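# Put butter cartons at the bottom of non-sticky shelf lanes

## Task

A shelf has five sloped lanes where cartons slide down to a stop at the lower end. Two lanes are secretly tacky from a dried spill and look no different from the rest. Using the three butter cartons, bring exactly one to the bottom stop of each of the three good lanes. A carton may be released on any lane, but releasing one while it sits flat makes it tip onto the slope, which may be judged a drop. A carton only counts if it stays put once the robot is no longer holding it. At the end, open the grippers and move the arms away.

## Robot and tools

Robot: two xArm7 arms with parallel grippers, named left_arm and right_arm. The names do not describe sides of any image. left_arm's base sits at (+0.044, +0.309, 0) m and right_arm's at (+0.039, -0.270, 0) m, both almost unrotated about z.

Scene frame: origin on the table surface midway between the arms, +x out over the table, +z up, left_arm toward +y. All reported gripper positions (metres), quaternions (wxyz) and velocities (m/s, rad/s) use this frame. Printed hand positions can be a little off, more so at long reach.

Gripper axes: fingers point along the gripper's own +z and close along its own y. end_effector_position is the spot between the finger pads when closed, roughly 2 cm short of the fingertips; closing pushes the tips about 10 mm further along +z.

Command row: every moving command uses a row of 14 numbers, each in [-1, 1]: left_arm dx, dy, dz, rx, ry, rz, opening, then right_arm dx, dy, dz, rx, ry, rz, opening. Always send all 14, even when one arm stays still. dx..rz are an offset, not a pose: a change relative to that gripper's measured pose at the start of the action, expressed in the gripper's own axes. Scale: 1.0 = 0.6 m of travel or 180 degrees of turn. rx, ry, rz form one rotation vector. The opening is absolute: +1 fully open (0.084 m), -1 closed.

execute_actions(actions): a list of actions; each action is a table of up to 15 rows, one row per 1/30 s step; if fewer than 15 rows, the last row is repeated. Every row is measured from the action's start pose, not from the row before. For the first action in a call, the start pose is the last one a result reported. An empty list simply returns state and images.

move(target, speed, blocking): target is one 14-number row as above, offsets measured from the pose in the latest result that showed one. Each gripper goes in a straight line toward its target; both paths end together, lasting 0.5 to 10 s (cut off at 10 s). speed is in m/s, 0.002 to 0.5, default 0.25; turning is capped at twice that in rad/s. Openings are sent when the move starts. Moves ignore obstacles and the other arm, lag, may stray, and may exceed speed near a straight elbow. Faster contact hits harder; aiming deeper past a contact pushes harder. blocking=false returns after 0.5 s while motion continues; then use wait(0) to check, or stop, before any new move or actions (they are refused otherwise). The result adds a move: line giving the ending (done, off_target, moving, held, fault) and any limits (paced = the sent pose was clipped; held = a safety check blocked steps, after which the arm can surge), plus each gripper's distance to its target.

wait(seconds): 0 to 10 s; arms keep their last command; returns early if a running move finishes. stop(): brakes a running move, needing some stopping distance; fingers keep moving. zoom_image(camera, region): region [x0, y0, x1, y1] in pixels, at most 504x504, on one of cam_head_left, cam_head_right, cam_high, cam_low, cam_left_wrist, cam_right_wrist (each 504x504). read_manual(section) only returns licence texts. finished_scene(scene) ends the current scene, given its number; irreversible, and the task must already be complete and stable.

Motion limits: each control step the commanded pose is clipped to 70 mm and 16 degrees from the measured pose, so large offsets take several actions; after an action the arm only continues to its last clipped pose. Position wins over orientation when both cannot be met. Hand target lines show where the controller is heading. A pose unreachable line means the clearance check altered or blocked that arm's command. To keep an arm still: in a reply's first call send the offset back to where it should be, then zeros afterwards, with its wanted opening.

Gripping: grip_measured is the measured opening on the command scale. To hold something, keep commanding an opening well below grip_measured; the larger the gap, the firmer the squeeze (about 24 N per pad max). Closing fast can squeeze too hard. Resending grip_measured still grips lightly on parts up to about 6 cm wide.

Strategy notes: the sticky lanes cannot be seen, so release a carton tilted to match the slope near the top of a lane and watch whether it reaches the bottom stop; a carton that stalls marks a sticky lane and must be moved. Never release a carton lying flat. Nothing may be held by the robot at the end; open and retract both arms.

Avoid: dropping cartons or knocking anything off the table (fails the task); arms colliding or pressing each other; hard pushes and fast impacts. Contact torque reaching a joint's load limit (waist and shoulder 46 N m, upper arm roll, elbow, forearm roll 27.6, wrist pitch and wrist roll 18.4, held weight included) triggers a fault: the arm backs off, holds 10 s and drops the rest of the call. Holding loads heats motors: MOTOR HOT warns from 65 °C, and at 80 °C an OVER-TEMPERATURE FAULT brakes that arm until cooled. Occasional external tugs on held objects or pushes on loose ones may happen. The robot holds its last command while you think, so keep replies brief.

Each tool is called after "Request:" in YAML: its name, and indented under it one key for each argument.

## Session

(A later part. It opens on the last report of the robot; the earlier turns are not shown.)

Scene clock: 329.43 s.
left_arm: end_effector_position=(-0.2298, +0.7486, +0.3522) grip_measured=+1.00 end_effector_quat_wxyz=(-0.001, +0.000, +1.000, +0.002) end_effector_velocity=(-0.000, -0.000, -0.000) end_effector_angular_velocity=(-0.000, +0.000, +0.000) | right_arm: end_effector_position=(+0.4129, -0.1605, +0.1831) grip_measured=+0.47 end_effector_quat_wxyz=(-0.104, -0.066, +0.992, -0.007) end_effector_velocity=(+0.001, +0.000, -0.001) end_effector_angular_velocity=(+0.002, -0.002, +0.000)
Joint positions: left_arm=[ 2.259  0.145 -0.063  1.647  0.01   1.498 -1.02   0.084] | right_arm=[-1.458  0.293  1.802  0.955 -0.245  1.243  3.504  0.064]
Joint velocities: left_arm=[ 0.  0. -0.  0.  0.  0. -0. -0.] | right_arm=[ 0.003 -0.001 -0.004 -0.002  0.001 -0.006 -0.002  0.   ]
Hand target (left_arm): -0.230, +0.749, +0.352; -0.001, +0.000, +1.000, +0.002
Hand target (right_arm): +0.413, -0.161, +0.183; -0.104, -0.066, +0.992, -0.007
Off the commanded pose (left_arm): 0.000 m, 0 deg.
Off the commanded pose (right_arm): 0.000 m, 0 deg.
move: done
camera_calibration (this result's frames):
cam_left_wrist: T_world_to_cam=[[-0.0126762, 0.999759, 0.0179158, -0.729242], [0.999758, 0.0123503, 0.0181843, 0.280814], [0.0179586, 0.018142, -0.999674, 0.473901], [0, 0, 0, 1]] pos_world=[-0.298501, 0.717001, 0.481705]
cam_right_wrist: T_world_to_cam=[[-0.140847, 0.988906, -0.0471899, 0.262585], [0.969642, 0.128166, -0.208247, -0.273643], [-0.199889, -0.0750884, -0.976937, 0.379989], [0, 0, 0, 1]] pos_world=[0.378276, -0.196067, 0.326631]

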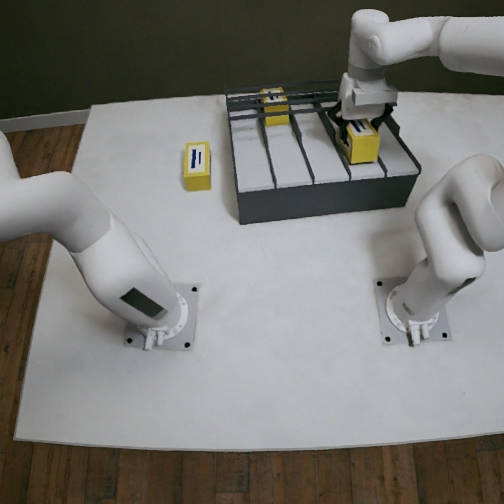

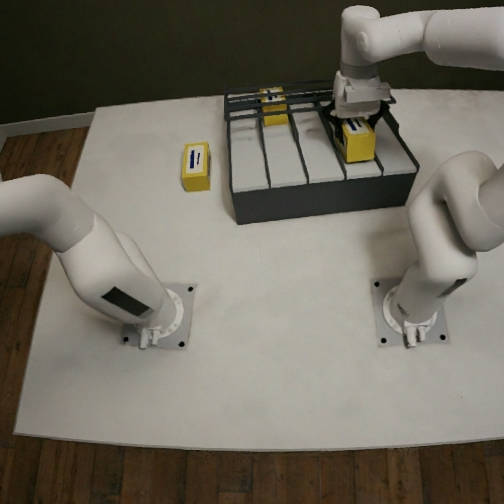

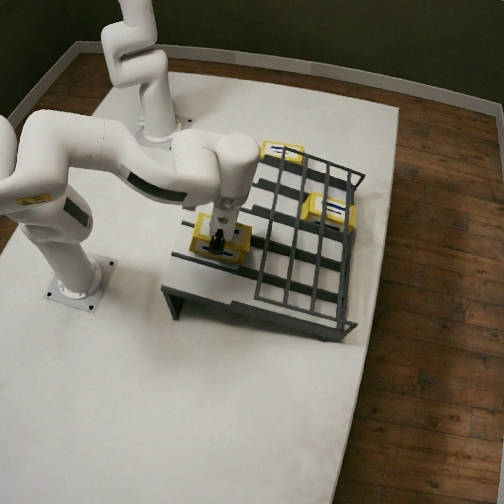

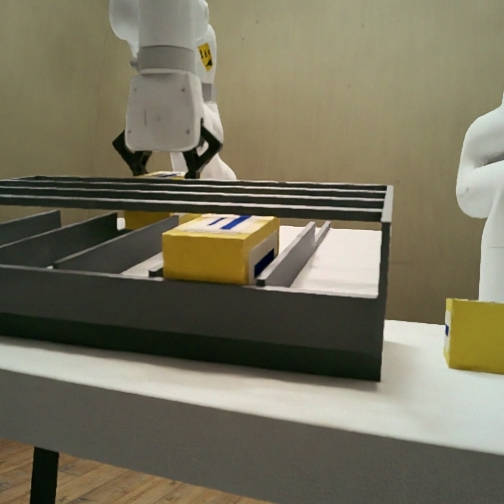

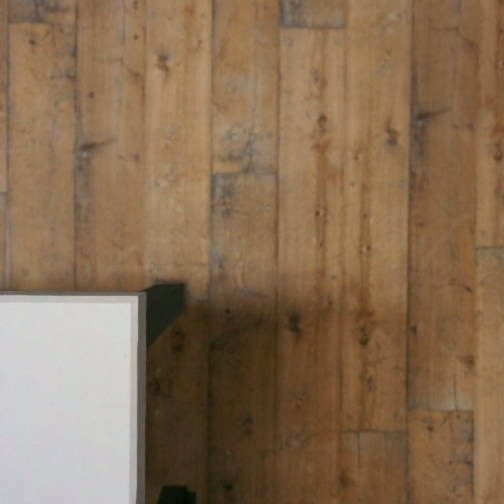

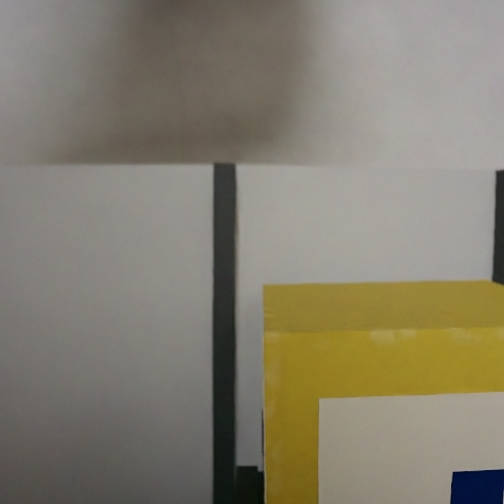

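Request:
move:
  target: [0,0,0,0,0,0,1,0,0.006,0.026,0,0,0,0.1]
  speed: 0.03

Request:
move:
  target: [0,0,0,0,0,0,1,0,0,0,0,0,0,0.8]

Request:
wait:
  seconds: 2

Request:
move:
  target: [0,0,0,0,0,0,1,0,0,-0.2,0,0,0,0.8]

Scene clock: 340.90 s.
left_arm: end_effector_position=(-0.2298, +0.7486, +0.3522) grip_measured=+1.00 end_effector_quat_wxyz=(-0.001, +0.000, +1.000, +0.002) end_effector_velocity=(+0.000, -0.000, -0.000) end_effector_angular_velocity=(-0.000, -0.001, +0.001) | right_arm: end_effector_position=(+0.4097, -0.1572, +0.1684) grip_measured=+0.47 end_effector_quat_wxyz=(-0.103, -0.066, +0.992, -0.006) end_effector_velocity=(+0.001, +0.001, -0.001) end_effector_angular_velocity=(+0.004, -0.001, -0.003)
Joint positions: left_arm=[ 2.259  0.145 -0.063  1.647  0.01   1.498 -1.02   0.084] | right_arm=[-1.431  0.278  1.772  0.921 -0.237  1.195  3.502  0.064]
Joint velocities: left_arm=[ 0.001  0.    -0.    -0.001 -0.001 -0.     0.     0.   ] | right_arm=[ 0.005 -0.001 -0.006 -0.001  0.004 -0.006 -0.001 -0.   ]
Hand target (left_arm): -0.230, +0.749, +0.352; -0.001, +0.000, +1.000, +0.002
Hand target (right_arm): +0.409, -0.157, +0.168; -0.104, -0.066, +0.992, -0.007
Off the commanded pose (left_arm): 0.000 m, 0 deg.
Off the commanded pose (right_arm): 0.001 m, 0 deg.
move: done
camera_calibration (this result's frames):
cam_left_wrist: T_world_to_cam=[[-0.0126764, 0.999759, 0.0179159, -0.729242], [0.999758, 0.0123506, 0.0181842, 0.280814], [0.0179586, 0.0181421, -0.999674, 0.473901], [0, 0, 0, 1]] pos_world=[-0.298501, 0.717001, 0.481705]
cam_right_wrist: T_world_to_cam=[[-0.14062, 0.988966, -0.0466101, 0.257988], [0.969958, 0.128173, -0.206766, -0.274393], [-0.198511, -0.0742854, -0.97728, 0.364897], [0, 0, 0, 1]] pos_world=[0.374864, -0.192865, 0.311896]

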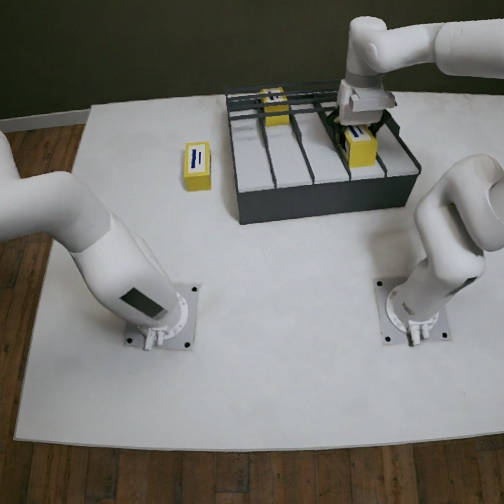

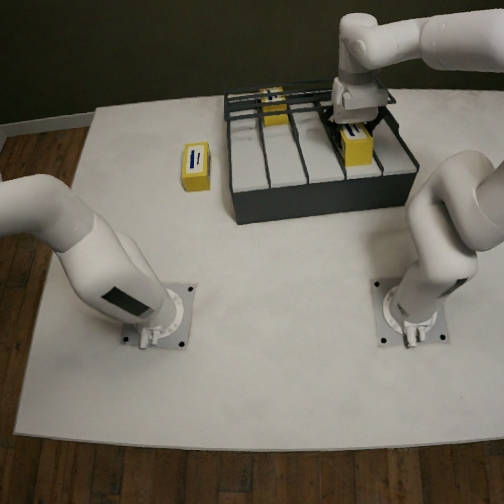

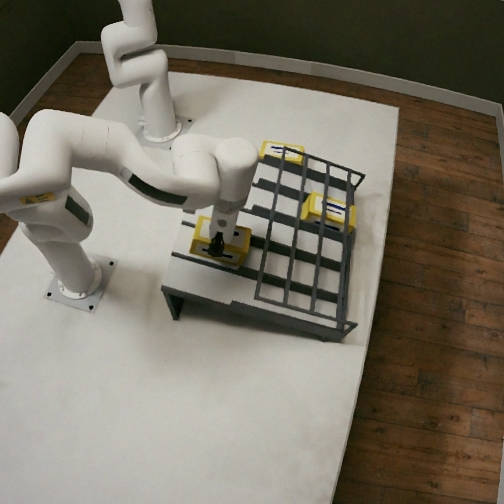

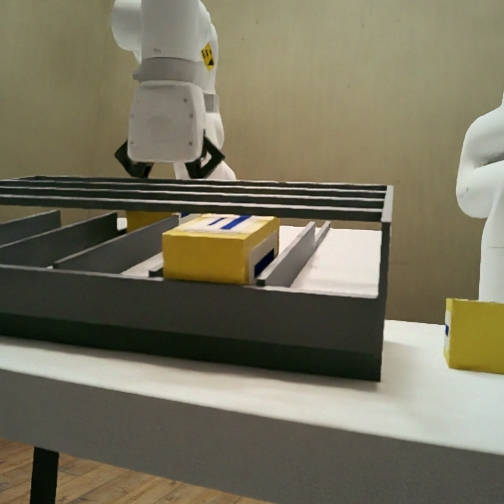

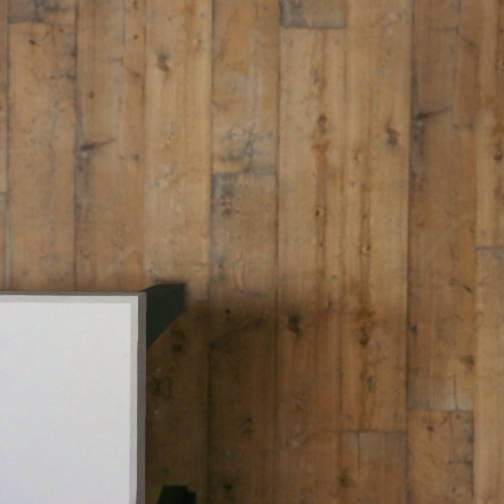

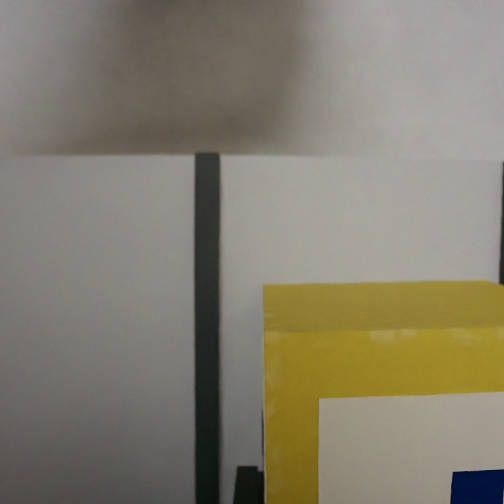

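Scene clock: 341.40 s.
left_arm: end_effector_position=(-0.2298, +0.7486, +0.3522) grip_measured=+1.00 end_effector_quat_wxyz=(-0.001, +0.000, +1.000, +0.002) end_effector_velocity=(+0.000, +0.000, +0.000) end_effector_angular_velocity=(-0.000, +0.000, -0.001) | right_arm: end_effector_position=(+0.4097, -0.1571, +0.1684) grip_measured=+0.80 end_effector_quat_wxyz=(-0.103, -0.066, +0.992, -0.006) end_effector_velocity=(-0.001, +0.001, -0.001) end_effector_angular_velocity=(+0.001, +0.001, +0.000)
Joint positions: left_arm=[ 2.259  0.145 -0.063  1.647  0.01   1.498 -1.02   0.084] | right_arm=[-1.432  0.278  1.772  0.921 -0.237  1.195  3.502  0.077]
Joint velocities: left_arm=[-0.001 -0.    -0.     0.001  0.     0.001  0.    -0.   ] | right_arm=[ 0.001  0.001 -0.001 -0.002  0.001 -0.001  0.     0.   ]
Hand target (left_arm): -0.230, +0.749, +0.352; -0.001, +0.000, +1.000, +0.002
Hand target (right_arm): +0.410, -0.157, +0.168; -0.103, -0.066, +0.992, -0.006
Off the commanded pose (left_arm): 0.000 m, 0 deg.
Off the commanded pose (right_arm): 0.000 m, 0 deg.
move: done
camera_calibration (this result's frames):
cam_left_wrist: T_world_to_cam=[[-0.0126763, 0.999759, 0.0179159, -0.729242], [0.999758, 0.0123504, 0.0181842, 0.280814], [0.0179585, 0.0181421, -0.999674, 0.473901], [0, 0, 0, 1]] pos_world=[-0.298501, 0.717001, 0.481705]
cam_right_wrist: T_world_to_cam=[[-0.140633, 0.988965, -0.0465935, 0.257982], [0.969963, 0.128191, -0.206734, -0.274405], [-0.19848, -0.0742677, -0.977287, 0.364909], [0, 0, 0, 1]] pos_world=[0.374871, -0.192858, 0.311912]

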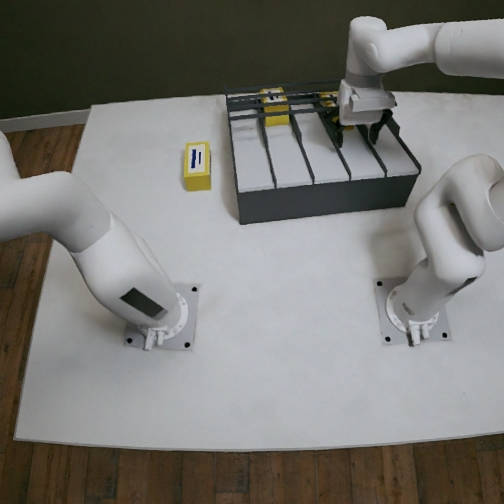

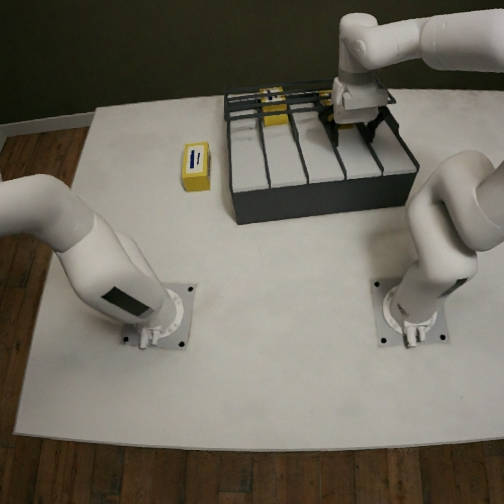

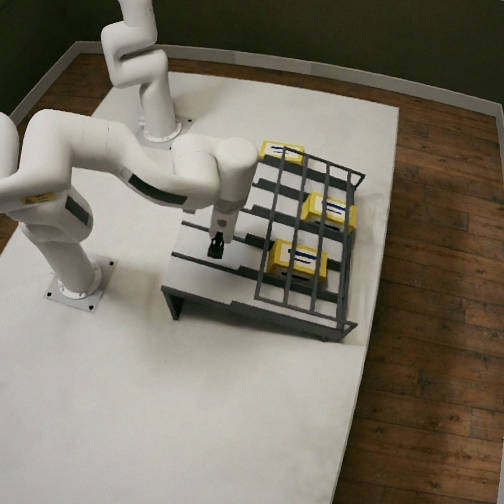

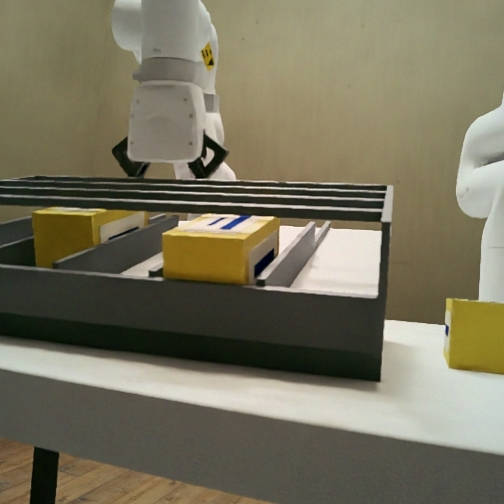

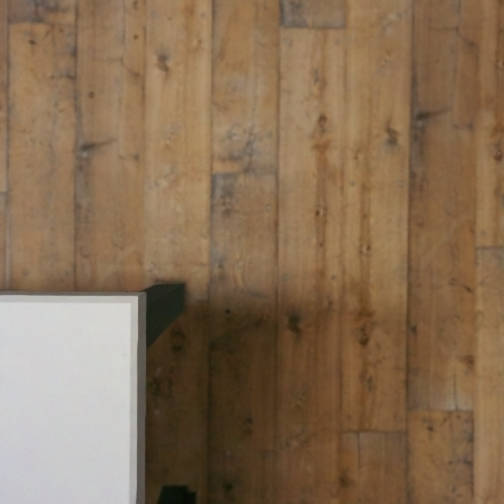

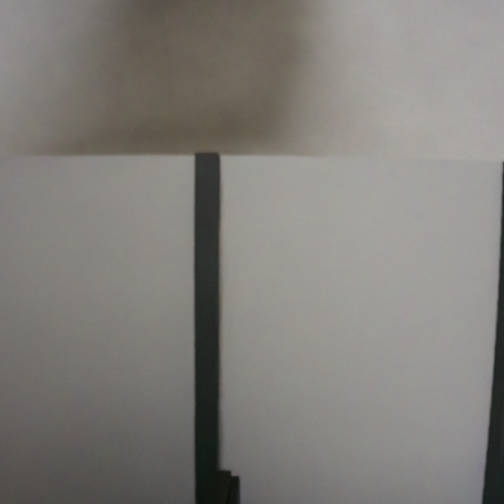

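Scene clock: 343.40 s.
left_arm: end_effector_position=(-0.2298, +0.7486, +0.3522) grip_measured=+1.00 end_effector_quat_wxyz=(-0.001, +0.000, +1.000, +0.002) end_effector_velocity=(-0.001, +0.000, +0.001) end_effector_angular_velocity=(+0.001, +0.002, +0.000) | right_arm: end_effector_position=(+0.4097, -0.1572, +0.1684) grip_measured=+0.80 end_effector_quat_wxyz=(-0.103, -0.066, +0.992, -0.006) end_effector_velocity=(+0.000, +0.000, -0.000) end_effector_angular_velocity=(+0.001, -0.000, -0.001)
Joint positions: left_arm=[ 2.259  0.145 -0.063  1.647  0.01   1.498 -1.02   0.084] | right_arm=[-1.432  0.278  1.772  0.921 -0.237  1.195  3.502  0.077]
Joint velocities: left_arm=[ 0.     0.    -0.     0.001  0.001 -0.    -0.     0.   ] | right_arm=[-0.     0.    -0.    -0.     0.001 -0.001 -0.     0.   ]
Hand target (left_arm): -0.230, +0.749, +0.352; -0.001, +0.000, +1.000, +0.002
Hand target (right_arm): +0.410, -0.157, +0.168; -0.103, -0.066, +0.992, -0.006
Off the commanded pose (left_arm): 0.000 m, 0 deg.
Off the commanded pose (right_arm): 0.000 m, 0 deg.
wait: 2.00 s; at rest by 0.17 s
camera_calibration (this result's frames):
cam_left_wrist: T_world_to_cam=[[-0.0126765, 0.999759, 0.0179159, -0.729242], [0.999758, 0.0123506, 0.0181841, 0.280814], [0.0179584, 0.018142, -0.999674, 0.473901], [0, 0, 0, 1]] pos_world=[-0.298501, 0.717001, 0.481705]
cam_right_wrist: T_world_to_cam=[[-0.14062, 0.988966, -0.0466102, 0.257988], [0.969959, 0.128173, -0.206766, -0.274393], [-0.19851, -0.0742855, -0.97728, 0.364897], [0, 0, 0, 1]] pos_world=[0.374864, -0.192865, 0.311896]

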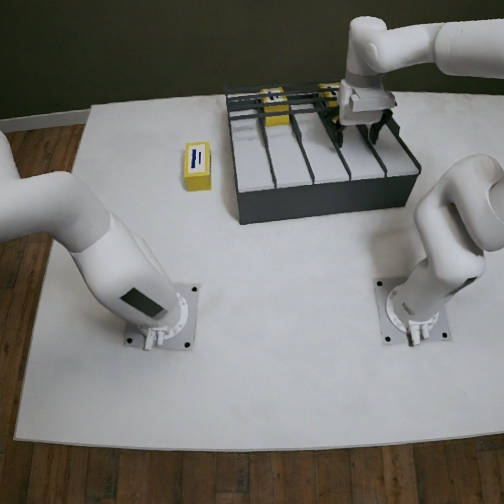

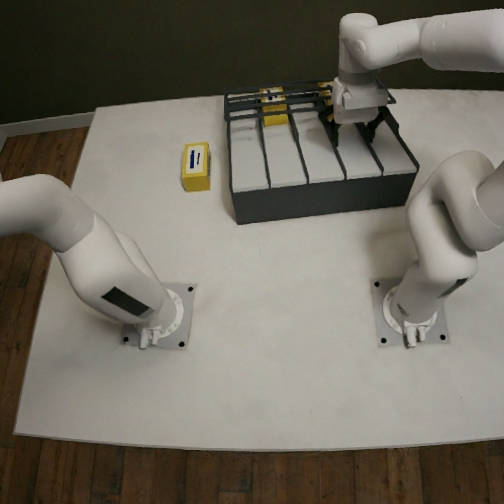

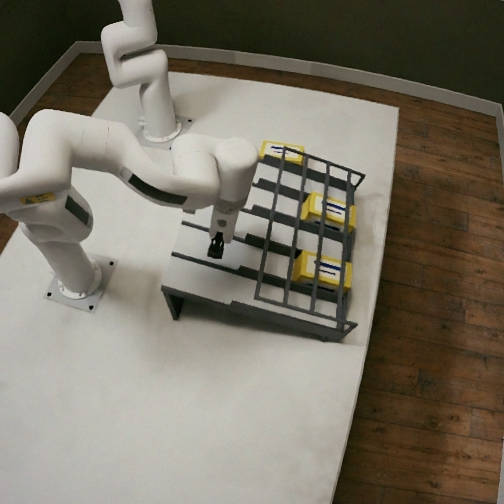

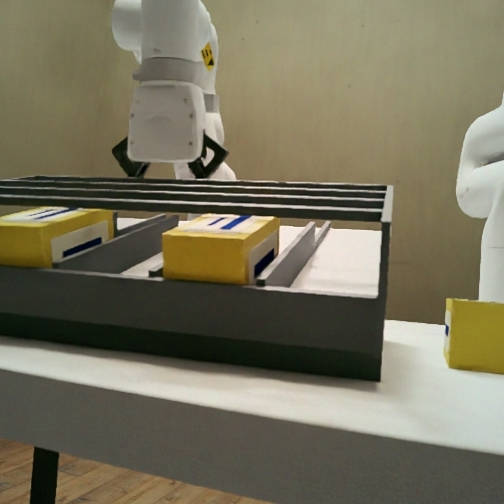

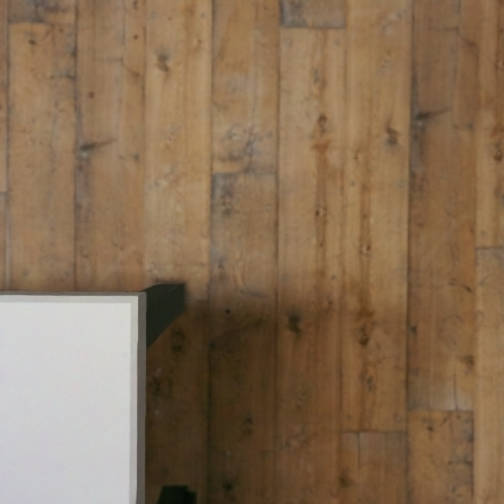

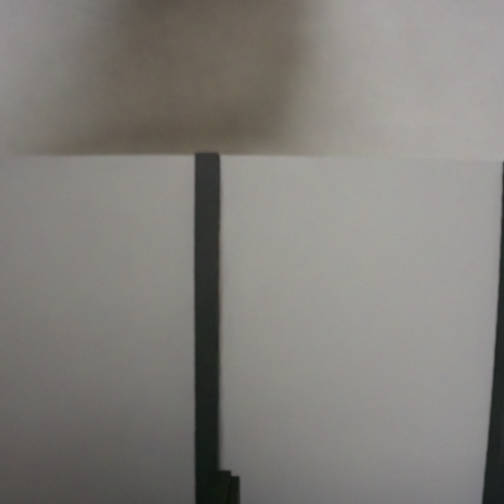

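Scene clock: 344.40 s.
left_arm: end_effector_position=(-0.2298, +0.7486, +0.3522) grip_measured=+1.00 end_effector_quat_wxyz=(-0.001, +0.000, +1.000, +0.002) end_effector_velocity=(+0.000, -0.000, -0.000) end_effector_angular_velocity=(-0.001, -0.001, +0.000) | right_arm: end_effector_position=(+0.4344, -0.1543, +0.2853) grip_measured=+0.80 end_effector_quat_wxyz=(-0.104, -0.066, +0.992, -0.007) end_effector_velocity=(+0.001, +0.001, +0.003) end_effector_angular_velocity=(+0.001, -0.003, +0.001)
Joint positions: left_arm=[ 2.259  0.145 -0.063  1.647  0.01   1.498 -1.02   0.084] | right_arm=[-1.438  0.252  1.832  1.259 -0.181  1.529  3.469  0.077]
Joint velocities: left_arm=[ 0.    -0.     0.    -0.001 -0.     0.     0.    -0.   ] | right_arm=[ 0.004 -0.001 -0.001  0.01   0.001  0.005 -0.001  0.   ]
Hand target (left_arm): -0.230, +0.749, +0.352; -0.001, +0.000, +1.000, +0.002
Hand target (right_arm): +0.435, -0.154, +0.286; -0.103, -0.066, +0.992, -0.006
Off the commanded pose (left_arm): 0.000 m, 0 deg.
Off the commanded pose (right_arm): 0.001 m, 0 deg.
move: done
camera_calibration (this result's frames):
cam_left_wrist: T_world_to_cam=[[-0.0126764, 0.999759, 0.0179157, -0.729242], [0.999758, 0.0123505, 0.0181841, 0.280814], [0.0179584, 0.0181419, -0.999674, 0.473901], [0, 0, 0, 1]] pos_world=[-0.298501, 0.717001, 0.481705]
cam_right_wrist: T_world_to_cam=[[-0.140164, 0.988999, -0.047274, 0.264064], [0.969871, 0.127531, -0.207573, -0.27444], [-0.19926, -0.0749439, -0.977077, 0.484384], [0, 0, 0, 1]] pos_world=[0.399702, -0.189857, 0.428798]

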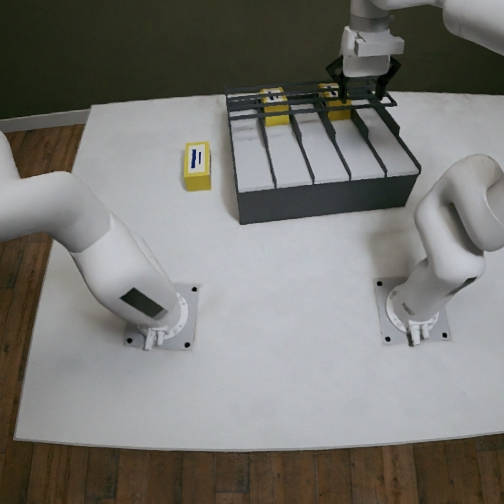

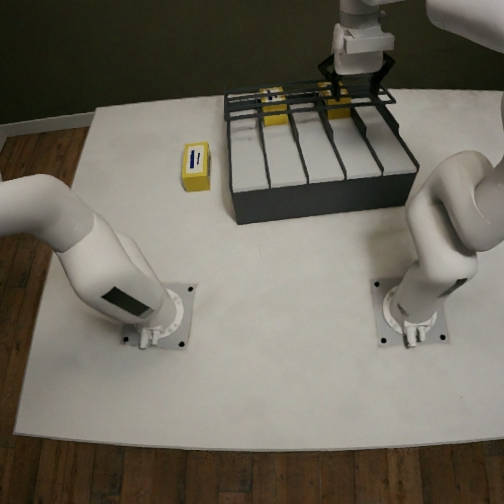

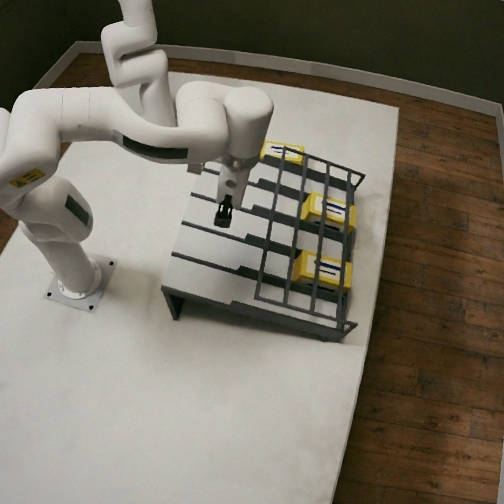

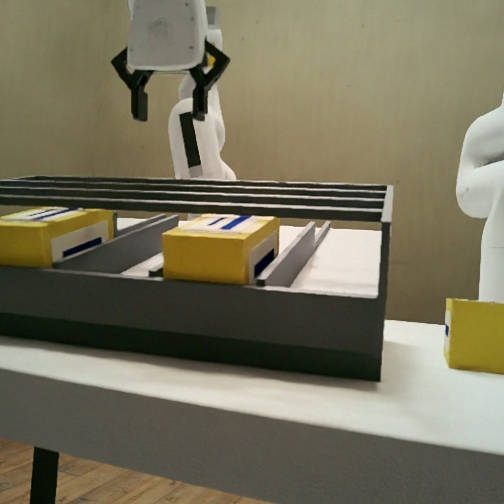

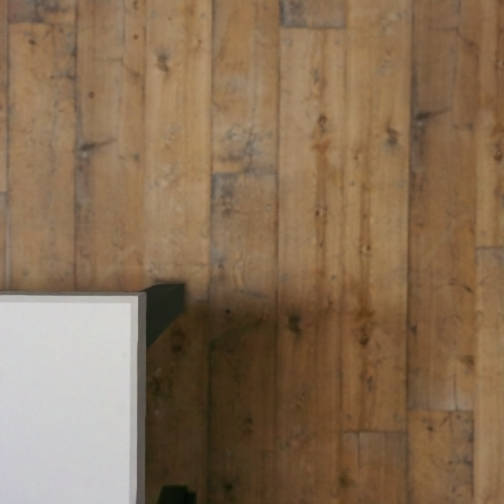

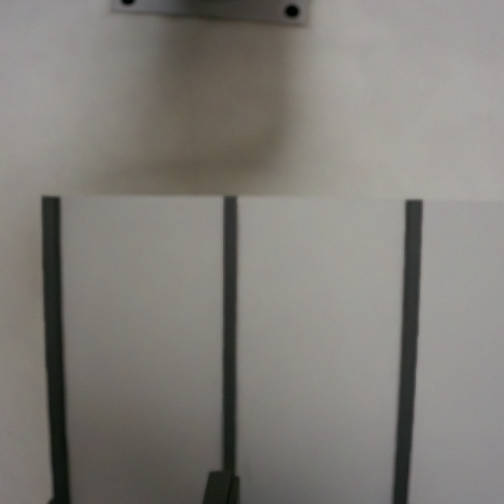

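Request:
move:
  target: [0,0,0,0,0,0,1,-0.124,0.636,-0.028,0,-0.0685,0,1]

Request:
move:
  target: [0,0,0,0,0,0,1,0,0,0.2,0,0,0,1]
  speed: 0.15

Scene clock: 359.33 s.
left_arm: end_effector_position=(-0.2298, +0.7486, +0.3522) grip_measured=+1.00 end_effector_quat_wxyz=(-0.001, +0.000, +1.000, +0.002) end_effector_velocity=(+0.000, -0.000, -0.000) end_effector_angular_velocity=(-0.001, -0.001, +0.000) | right_arm: end_effector_position=(+0.4604, +0.2331, +0.2864) grip_measured=+1.00 end_effector_quat_wxyz=(+0.002, -0.064, +0.998, +0.002) end_effector_velocity=(-0.001, +0.002, +0.000) end_effector_angular_velocity=(-0.008, +0.008, +0.001)
Joint positions: left_arm=[ 2.259  0.145 -0.063  1.647  0.01   1.498 -1.02   0.084] | right_arm=[-1.933 -0.902  2.204  2.421  0.697  1.725  3.659  0.084]
Joint velocities: left_arm=[ 0.    -0.     0.    -0.001 -0.     0.    -0.     0.   ] | right_arm=[-0.037 -0.025  0.015  0.069  0.009  0.036  0.017  0.   ]
Hand target (left_arm): -0.230, +0.749, +0.352; -0.001, +0.000, +1.000, +0.002
Hand target (right_arm): +0.460, +0.233, +0.286; +0.002, -0.064, +0.998, +0.002
Off the commanded pose (left_arm): 0.000 m, 0 deg.
Off the commanded pose (right_arm): 0.001 m, 0 deg.
move: done
camera_calibration (this result's frames):
cam_left_wrist: T_world_to_cam=[[-0.0126765, 0.999759, 0.0179156, -0.729242], [0.999758, 0.0123506, 0.0181841, 0.280814], [0.0179585, 0.0181418, -0.999674, 0.473901], [0, 0, 0, 1]] pos_world=[-0.298501, 0.717001, 0.481705]
cam_right_wrist: T_world_to_cam=[[-0.126066, 0.991009, -0.0448246, -0.122967], [0.991976, 0.126366, 0.00391206, -0.419259], [0.00954119, -0.0439718, -0.998987, 0.422658], [0, 0, 0, 1]] pos_world=[0.39636, 0.193427, 0.418358]

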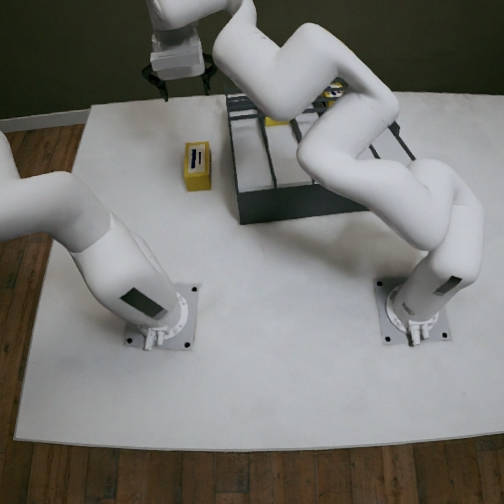

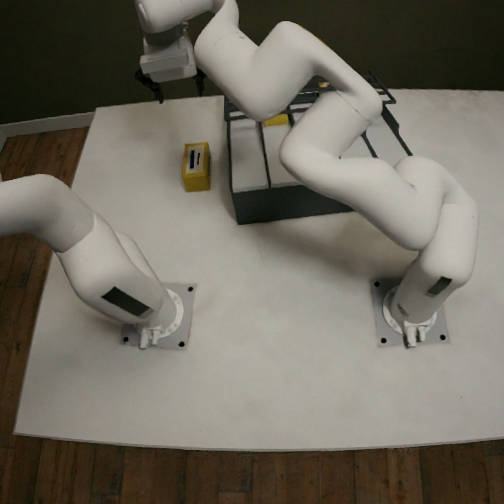

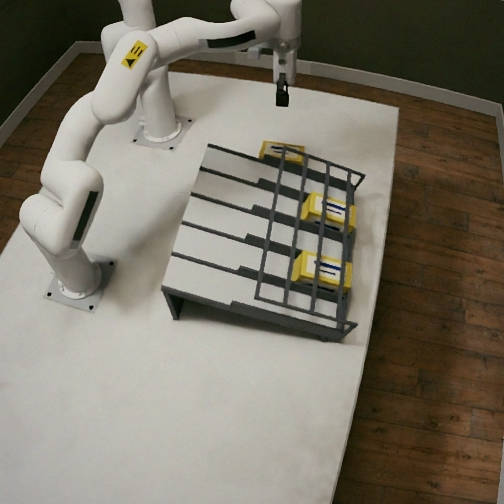

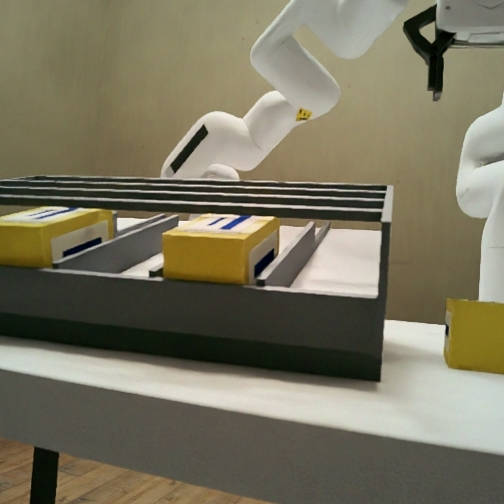

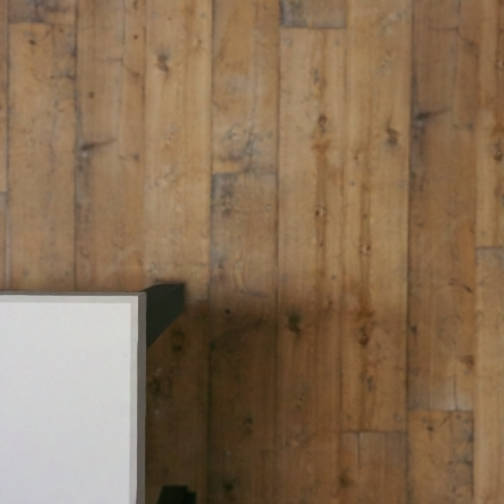

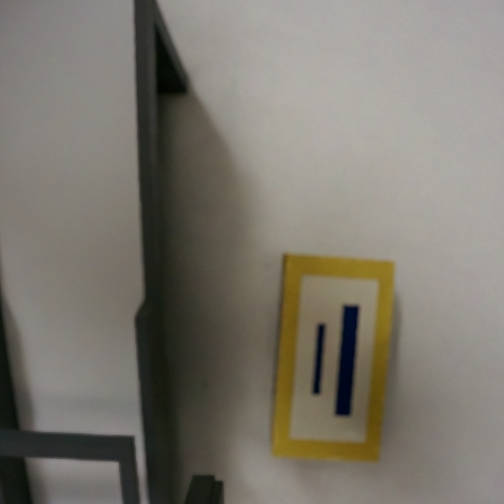

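Scene clock: 360.50 s.
left_arm: end_effector_position=(-0.2298, +0.7486, +0.3522) grip_measured=+1.00 end_effector_quat_wxyz=(-0.001, +0.000, +1.000, +0.002) end_effector_velocity=(+0.000, +0.000, -0.000) end_effector_angular_velocity=(-0.000, -0.000, -0.001) | right_arm: end_effector_position=(+0.4610, +0.2333, +0.1674) grip_measured=+1.00 end_effector_quat_wxyz=(+0.003, -0.064, +0.998, +0.002) end_effector_velocity=(+0.001, -0.001, -0.002) end_effector_angular_velocity=(+0.001, -0.001, -0.003)
Joint positions: left_arm=[ 2.259  0.145 -0.063  1.647  0.01   1.498 -1.02   0.084] | right_arm=[-1.741 -0.916  2.185  1.981  0.72   1.386  3.554  0.084]
Joint velocities: left_arm=[-0.001  0.    -0.    -0.    -0.     0.     0.     0.   ] | right_arm=[ 0.001  0.    -0.    -0.008  0.002 -0.007 -0.001 -0.   ]
Hand target (left_arm): -0.230, +0.749, +0.352; -0.001, +0.000, +1.000, +0.002
Hand target (right_arm): +0.461, +0.233, +0.166; +0.002, -0.064, +0.998, +0.001
Off the commanded pose (left_arm): 0.000 m, 0 deg.
Off the commanded pose (right_arm): 0.001 m, 0 deg.
move: done
camera_calibration (this result's frames):
cam_left_wrist: T_world_to_cam=[[-0.0126764, 0.999759, 0.0179156, -0.729242], [0.999758, 0.0123506, 0.0181841, 0.280814], [0.0179585, 0.0181418, -0.999674, 0.473901], [0, 0, 0, 1]] pos_world=[-0.298501, 0.717001, 0.481705]
cam_right_wrist: T_world_to_cam=[[-0.126213, 0.990975, -0.0451456, -0.12833], [0.991936, 0.126603, 0.00586611, -0.419807], [0.0115287, -0.0440412, -0.998963, 0.302879], [0, 0, 0, 1]] pos_world=[0.396733, 0.19366, 0.299234]

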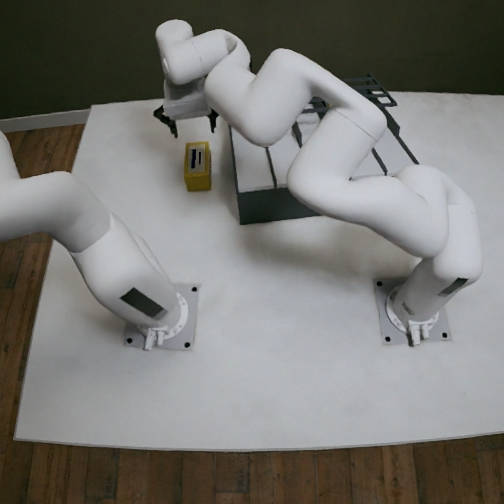

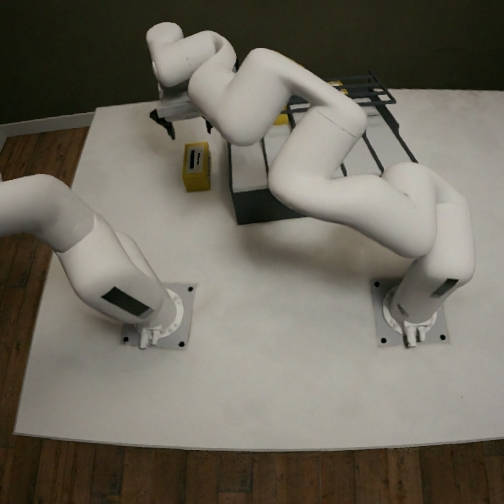

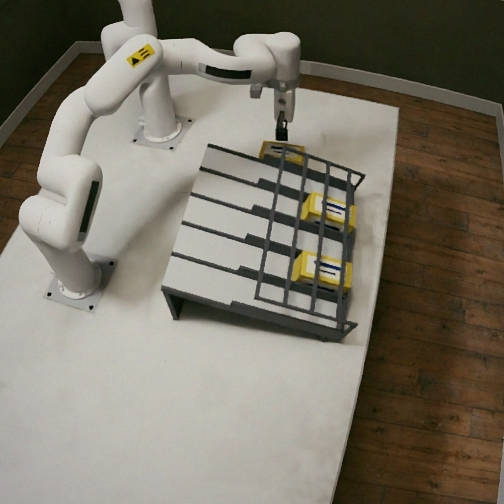

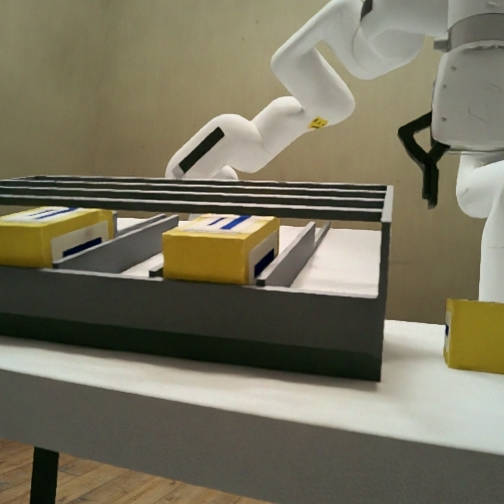

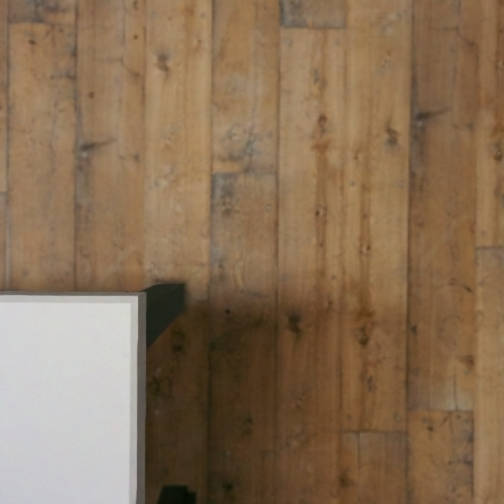

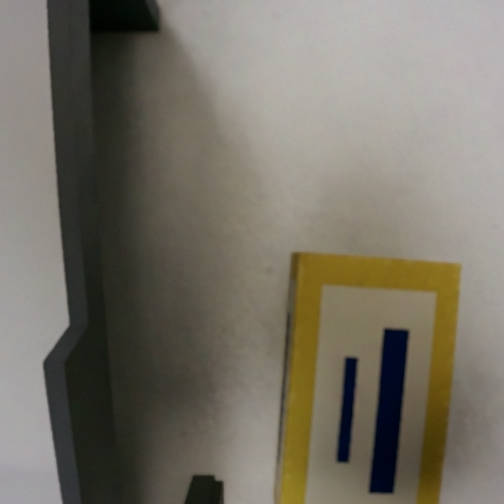

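Request:
move:
  target: [0,0,0,0,0,0,1,0.013,0.01,0.1,0,0,0.022,1]
  speed: 0.08

Scene clock: 370.33 s.
left_arm: end_effector_position=(-0.2298, +0.7486, +0.3522) grip_measured=+1.00 end_effector_quat_wxyz=(-0.001, +0.000, +1.000, +0.002) end_effector_velocity=(-0.000, -0.000, -0.000) end_effector_angular_velocity=(+0.001, -0.002, +0.002) | right_arm: end_effector_position=(+0.4530, +0.2384, +0.1080) grip_measured=+1.00 end_effector_quat_wxyz=(+0.003, -0.030, +1.000, +0.002) end_effector_velocity=(+0.004, -0.000, +0.003) end_effector_angular_velocity=(+0.007, -0.008, -0.007)
Joint positions: left_arm=[ 2.259  0.145 -0.063  1.647  0.01   1.498 -1.02   0.084] | right_arm=[-1.7   -0.973  2.206  1.883  0.771  1.265  3.6    0.084]
Joint velocities: left_arm=[ 0.001 -0.     0.    -0.    -0.002 -0.     0.    -0.   ] | right_arm=[-0.001  0.002 -0.005  0.     0.003 -0.006  0.002  0.   ]
Hand target (left_arm): -0.230, +0.749, +0.352; -0.001, +0.000, +1.000, +0.002
Hand target (right_arm): +0.453, +0.238, +0.107; +0.003, -0.029, +1.000, +0.002
Off the commanded pose (left_arm): 0.000 m, 0 deg.
Off the commanded pose (right_arm): 0.001 m, 0 deg.
move: done
camera_calibration (this result's frames):
cam_left_wrist: T_world_to_cam=[[-0.0126765, 0.999759, 0.0179155, -0.729242], [0.999758, 0.0123506, 0.0181841, 0.280814], [0.0179585, 0.0181417, -0.999674, 0.473902], [0, 0, 0, 1]] pos_world=[-0.298501, 0.717001, 0.481705]
cam_right_wrist: T_world_to_cam=[[-0.0575324, 0.99735, -0.0445358, -0.169749], [0.998303, 0.0578745, 0.00642973, -0.398774], [0.00899018, -0.0440903, -0.998987, 0.24501], [0, 0, 0, 1]] pos_world=[0.386129, 0.203181, 0.239766]

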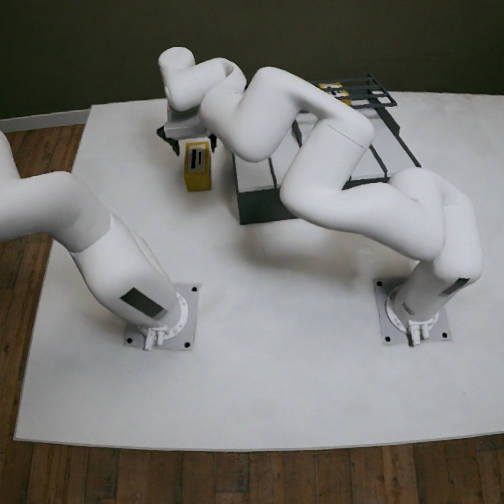

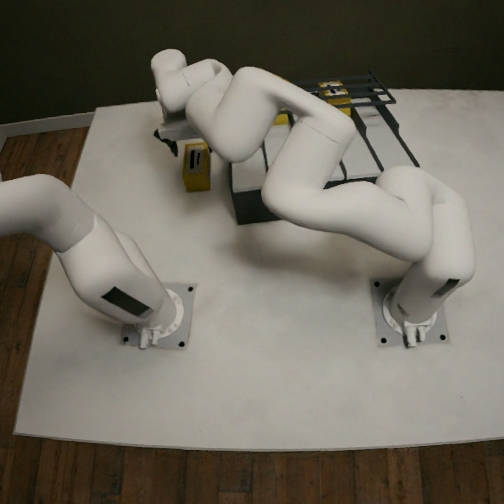

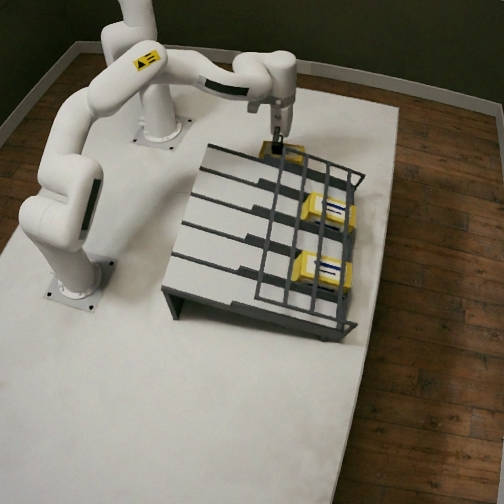

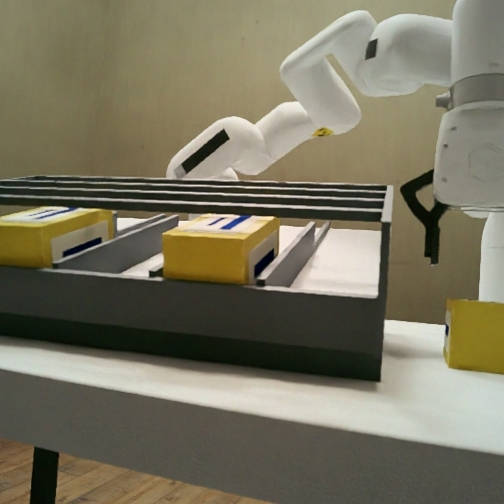

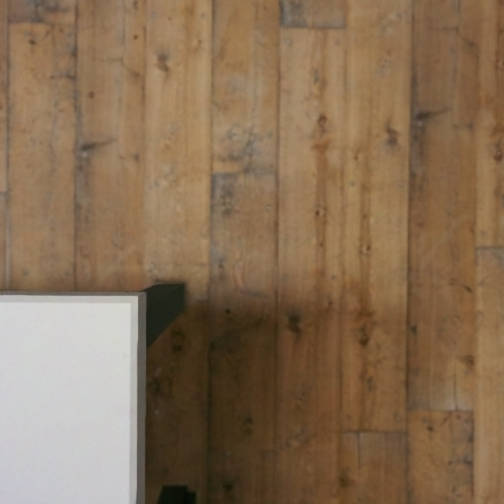

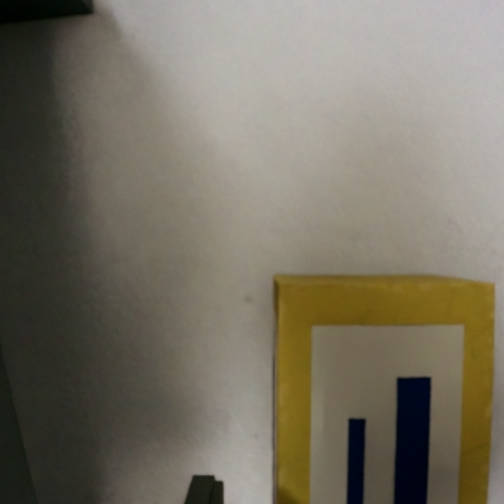

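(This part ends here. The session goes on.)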